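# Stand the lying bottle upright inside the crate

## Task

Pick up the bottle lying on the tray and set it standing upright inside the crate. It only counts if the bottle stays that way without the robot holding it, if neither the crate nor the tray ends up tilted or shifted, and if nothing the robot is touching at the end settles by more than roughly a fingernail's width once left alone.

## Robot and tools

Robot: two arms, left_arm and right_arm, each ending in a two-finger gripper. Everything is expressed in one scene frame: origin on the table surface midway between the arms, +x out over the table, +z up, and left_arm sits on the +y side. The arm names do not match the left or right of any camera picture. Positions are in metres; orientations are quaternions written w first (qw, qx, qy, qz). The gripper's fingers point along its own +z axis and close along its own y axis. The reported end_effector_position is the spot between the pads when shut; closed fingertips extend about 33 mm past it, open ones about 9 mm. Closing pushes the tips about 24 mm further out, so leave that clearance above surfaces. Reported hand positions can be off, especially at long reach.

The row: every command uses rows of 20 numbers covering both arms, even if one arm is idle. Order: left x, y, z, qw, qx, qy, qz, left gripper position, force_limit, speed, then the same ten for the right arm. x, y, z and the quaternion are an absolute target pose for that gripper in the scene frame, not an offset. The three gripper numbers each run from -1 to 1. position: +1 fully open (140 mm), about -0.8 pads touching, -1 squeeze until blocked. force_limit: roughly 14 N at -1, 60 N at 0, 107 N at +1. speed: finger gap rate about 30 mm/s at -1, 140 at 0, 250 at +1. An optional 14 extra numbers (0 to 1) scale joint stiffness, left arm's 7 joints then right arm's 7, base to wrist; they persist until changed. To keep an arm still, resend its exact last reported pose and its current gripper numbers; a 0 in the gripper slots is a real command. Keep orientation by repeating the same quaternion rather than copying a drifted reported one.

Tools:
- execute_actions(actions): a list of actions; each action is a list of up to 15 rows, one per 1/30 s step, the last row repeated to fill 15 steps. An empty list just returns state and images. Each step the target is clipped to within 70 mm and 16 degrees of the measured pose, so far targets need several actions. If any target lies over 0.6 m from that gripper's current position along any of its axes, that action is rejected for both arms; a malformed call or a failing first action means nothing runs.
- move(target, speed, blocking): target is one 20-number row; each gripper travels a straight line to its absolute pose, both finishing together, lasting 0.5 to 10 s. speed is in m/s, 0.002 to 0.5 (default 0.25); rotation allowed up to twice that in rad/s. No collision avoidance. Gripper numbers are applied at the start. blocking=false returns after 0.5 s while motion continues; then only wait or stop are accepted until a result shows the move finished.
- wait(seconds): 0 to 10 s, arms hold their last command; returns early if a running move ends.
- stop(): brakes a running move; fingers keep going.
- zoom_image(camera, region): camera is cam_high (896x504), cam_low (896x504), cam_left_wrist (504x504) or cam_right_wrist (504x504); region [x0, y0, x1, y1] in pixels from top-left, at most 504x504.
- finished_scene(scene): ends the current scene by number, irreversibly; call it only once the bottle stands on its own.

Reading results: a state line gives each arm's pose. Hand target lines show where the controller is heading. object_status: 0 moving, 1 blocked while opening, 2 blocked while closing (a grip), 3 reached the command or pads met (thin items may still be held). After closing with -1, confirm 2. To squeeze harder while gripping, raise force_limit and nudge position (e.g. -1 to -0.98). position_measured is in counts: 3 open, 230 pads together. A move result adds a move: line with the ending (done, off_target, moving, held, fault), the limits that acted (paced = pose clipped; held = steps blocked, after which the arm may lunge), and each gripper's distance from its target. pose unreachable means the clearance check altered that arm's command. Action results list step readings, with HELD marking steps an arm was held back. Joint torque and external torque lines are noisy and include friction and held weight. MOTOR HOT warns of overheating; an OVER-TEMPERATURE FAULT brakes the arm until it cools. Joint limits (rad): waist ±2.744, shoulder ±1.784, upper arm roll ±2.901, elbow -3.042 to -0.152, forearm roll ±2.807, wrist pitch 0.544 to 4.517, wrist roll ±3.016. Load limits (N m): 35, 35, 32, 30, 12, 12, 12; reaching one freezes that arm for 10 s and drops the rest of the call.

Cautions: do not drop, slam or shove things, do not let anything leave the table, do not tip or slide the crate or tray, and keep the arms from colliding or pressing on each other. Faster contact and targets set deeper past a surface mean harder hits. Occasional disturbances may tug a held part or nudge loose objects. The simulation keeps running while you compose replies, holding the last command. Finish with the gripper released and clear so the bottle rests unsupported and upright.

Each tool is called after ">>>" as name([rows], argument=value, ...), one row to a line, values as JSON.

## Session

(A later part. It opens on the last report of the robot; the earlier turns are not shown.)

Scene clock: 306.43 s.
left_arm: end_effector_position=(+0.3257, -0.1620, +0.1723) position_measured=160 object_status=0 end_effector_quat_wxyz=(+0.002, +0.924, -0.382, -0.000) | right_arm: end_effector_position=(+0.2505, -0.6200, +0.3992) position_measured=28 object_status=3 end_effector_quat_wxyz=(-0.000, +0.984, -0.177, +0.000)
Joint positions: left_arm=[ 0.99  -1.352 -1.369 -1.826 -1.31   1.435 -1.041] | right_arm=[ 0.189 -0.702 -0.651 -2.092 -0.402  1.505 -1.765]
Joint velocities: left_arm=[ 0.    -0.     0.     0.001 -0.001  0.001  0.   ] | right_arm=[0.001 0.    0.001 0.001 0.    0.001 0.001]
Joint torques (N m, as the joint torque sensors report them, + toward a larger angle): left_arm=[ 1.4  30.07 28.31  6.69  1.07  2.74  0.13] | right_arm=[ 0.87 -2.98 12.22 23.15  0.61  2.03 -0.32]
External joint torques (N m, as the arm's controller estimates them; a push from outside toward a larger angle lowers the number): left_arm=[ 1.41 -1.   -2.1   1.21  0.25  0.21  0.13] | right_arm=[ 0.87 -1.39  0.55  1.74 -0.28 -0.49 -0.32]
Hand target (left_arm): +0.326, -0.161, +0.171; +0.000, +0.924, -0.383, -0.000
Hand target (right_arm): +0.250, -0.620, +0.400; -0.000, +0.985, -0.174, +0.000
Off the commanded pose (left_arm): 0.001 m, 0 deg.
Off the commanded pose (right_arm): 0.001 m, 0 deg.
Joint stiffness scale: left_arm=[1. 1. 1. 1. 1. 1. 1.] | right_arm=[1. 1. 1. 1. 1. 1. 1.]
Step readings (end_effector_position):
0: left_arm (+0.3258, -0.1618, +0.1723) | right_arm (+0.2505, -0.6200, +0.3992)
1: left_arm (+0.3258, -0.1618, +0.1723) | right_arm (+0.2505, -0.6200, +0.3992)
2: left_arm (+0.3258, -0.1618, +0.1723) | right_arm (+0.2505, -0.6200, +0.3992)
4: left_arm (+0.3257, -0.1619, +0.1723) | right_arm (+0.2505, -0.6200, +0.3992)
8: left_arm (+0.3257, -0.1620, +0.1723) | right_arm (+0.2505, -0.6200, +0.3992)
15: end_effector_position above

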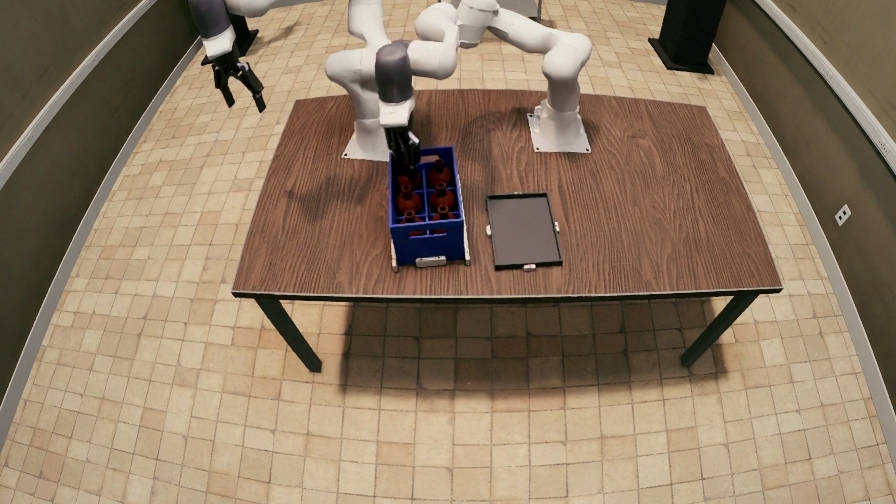

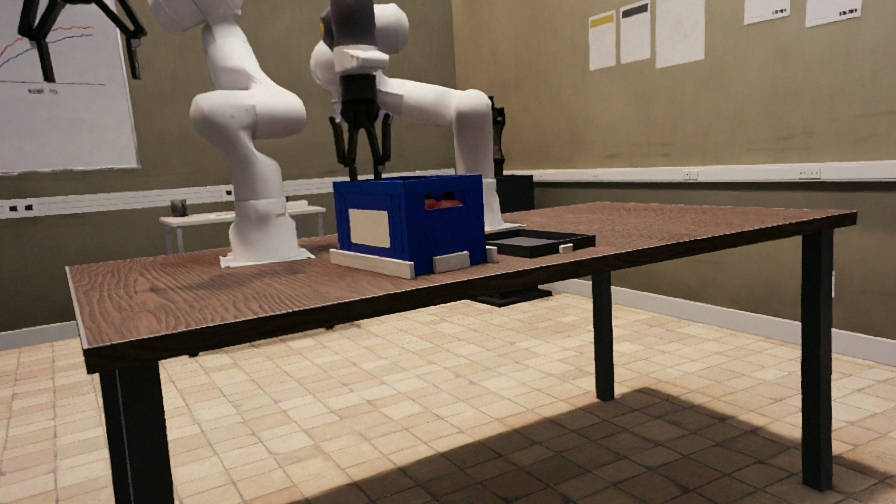

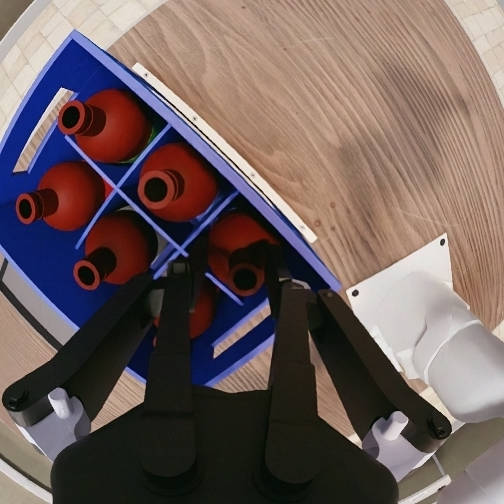

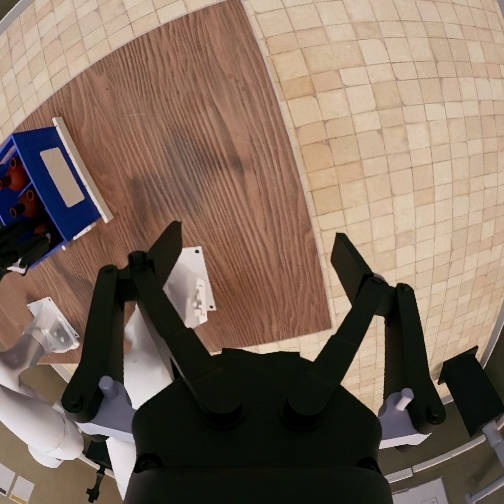

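>>> move(target=[0.323,-0.165,0.26,0,0.924,-0.383,0,-0.25,0.4,-0.6, 0.25,-0.62,0.40,0,0.985,-0.174,0,0.8,0.2,0.3], speed=0.08)

>>> zoom_image(camera="cam_left_wrist", region=[90, 80, 340, 330])

>>> zoom_image(camera="cam_high", region=[360, 90, 500, 280])

Scene clock: 313.77 s.
left_arm: end_effector_position=(+0.3231, -0.1656, +0.2594) position_measured=160 object_status=3 end_effector_quat_wxyz=(-0.001, +0.922, -0.387, +0.002) | right_arm: end_effector_position=(+0.2505, -0.6200, +0.3992) position_measured=28 object_status=3 end_effector_quat_wxyz=(-0.000, +0.984, -0.177, +0.000)
Joint positions: left_arm=[ 1.028 -1.255 -1.266 -1.69  -1.21   1.326 -1.073] | right_arm=[ 0.189 -0.702 -0.651 -2.092 -0.402  1.505 -1.765]
Joint velocities: left_arm=[-0.001 -0.     0.     0.     0.003 -0.012 -0.01 ] | right_arm=[ 0.001 -0.001  0.    -0.001 -0.     0.    -0.001]
Joint torques (N m, as the joint torque sensors report them, + toward a larger angle): left_arm=[ 1.99 32.93 28.23  8.56  1.22  2.1  -0.31] | right_arm=[ 0.85 -2.93 12.27 23.09  0.64  2.06 -0.31]
External joint torques (N m, as the arm's controller estimates them; a push from outside toward a larger angle lowers the number): left_arm=[ 2.05  1.21 -0.56  1.67  0.4  -0.45 -0.31] | right_arm=[ 0.83 -1.35  0.61  1.71 -0.25 -0.47 -0.31]
Hand target (left_arm): +0.323, -0.164, +0.260; -0.001, +0.924, -0.383, +0.000
Hand target (right_arm): +0.250, -0.620, +0.400; -0.000, +0.985, -0.174, +0.000
Off the commanded pose (left_arm): 0.001 m, 1 deg.
Off the commanded pose (right_arm): 0.001 m, 0 deg.
Joint stiffness scale: left_arm=[1. 1. 1. 1. 1. 1. 1.] | right_arm=[1. 1. 1. 1. 1. 1. 1.]
move: done

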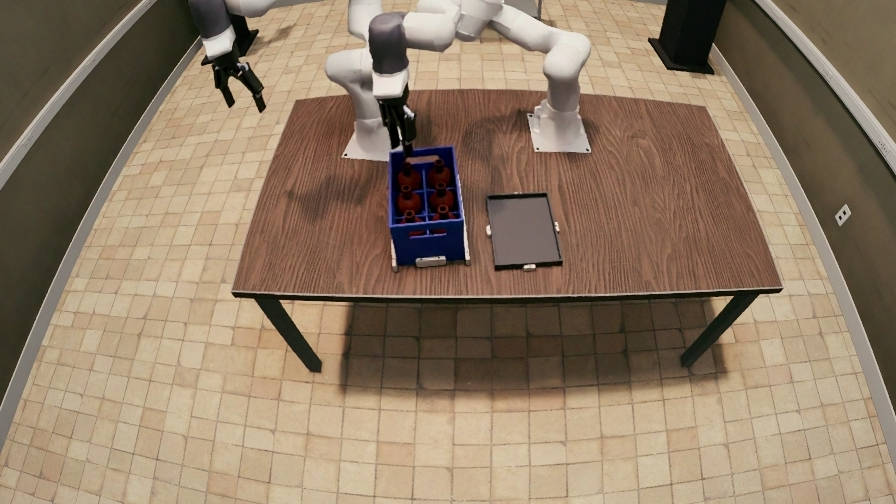

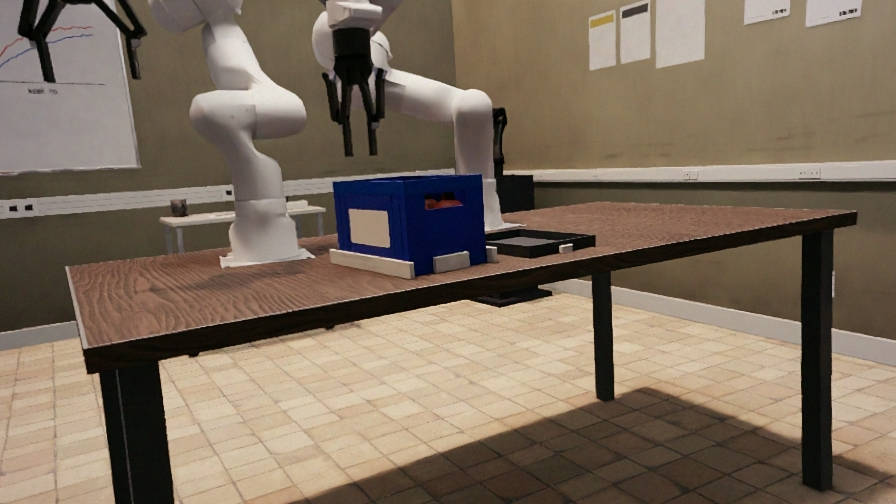

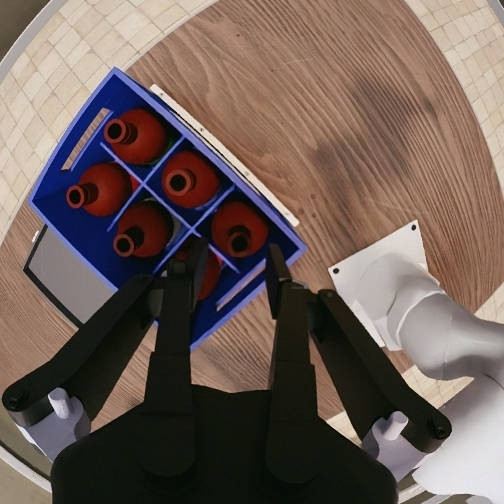

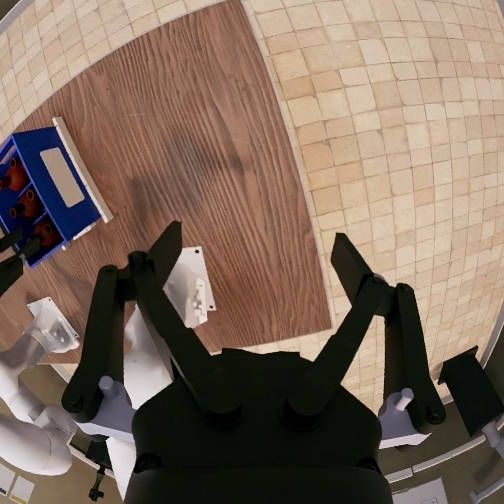

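Region (90, 80, 340, 330) of cam_left_wrist's 504x504 image, scaled by 2.016, with more detail than that image has.

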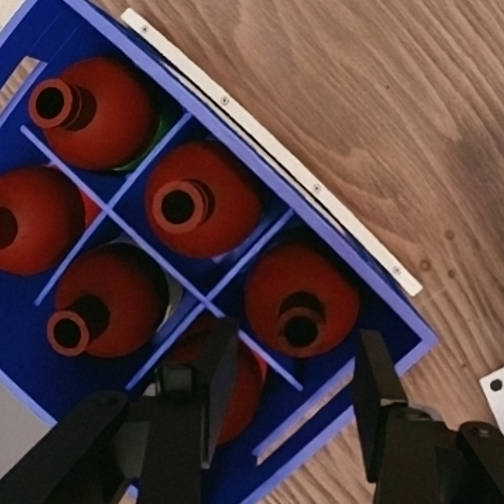

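Region (360, 90, 500, 280) of cam_high's 896x504 image, scaled by 2.653, with more detail than that image has; it fills the left 371 columns of this view, and the rest is white.

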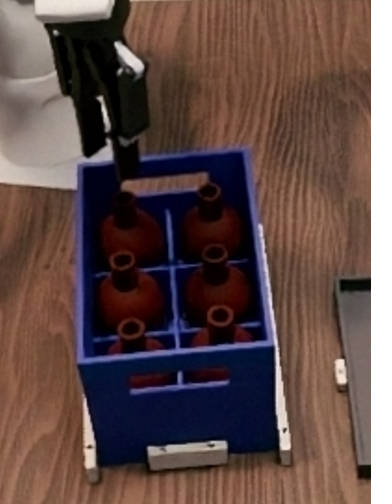

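The bottle stands upright in the empty cell, level with the others.

>>> finished_scene(scene=1)

The scene is finished: the task was done.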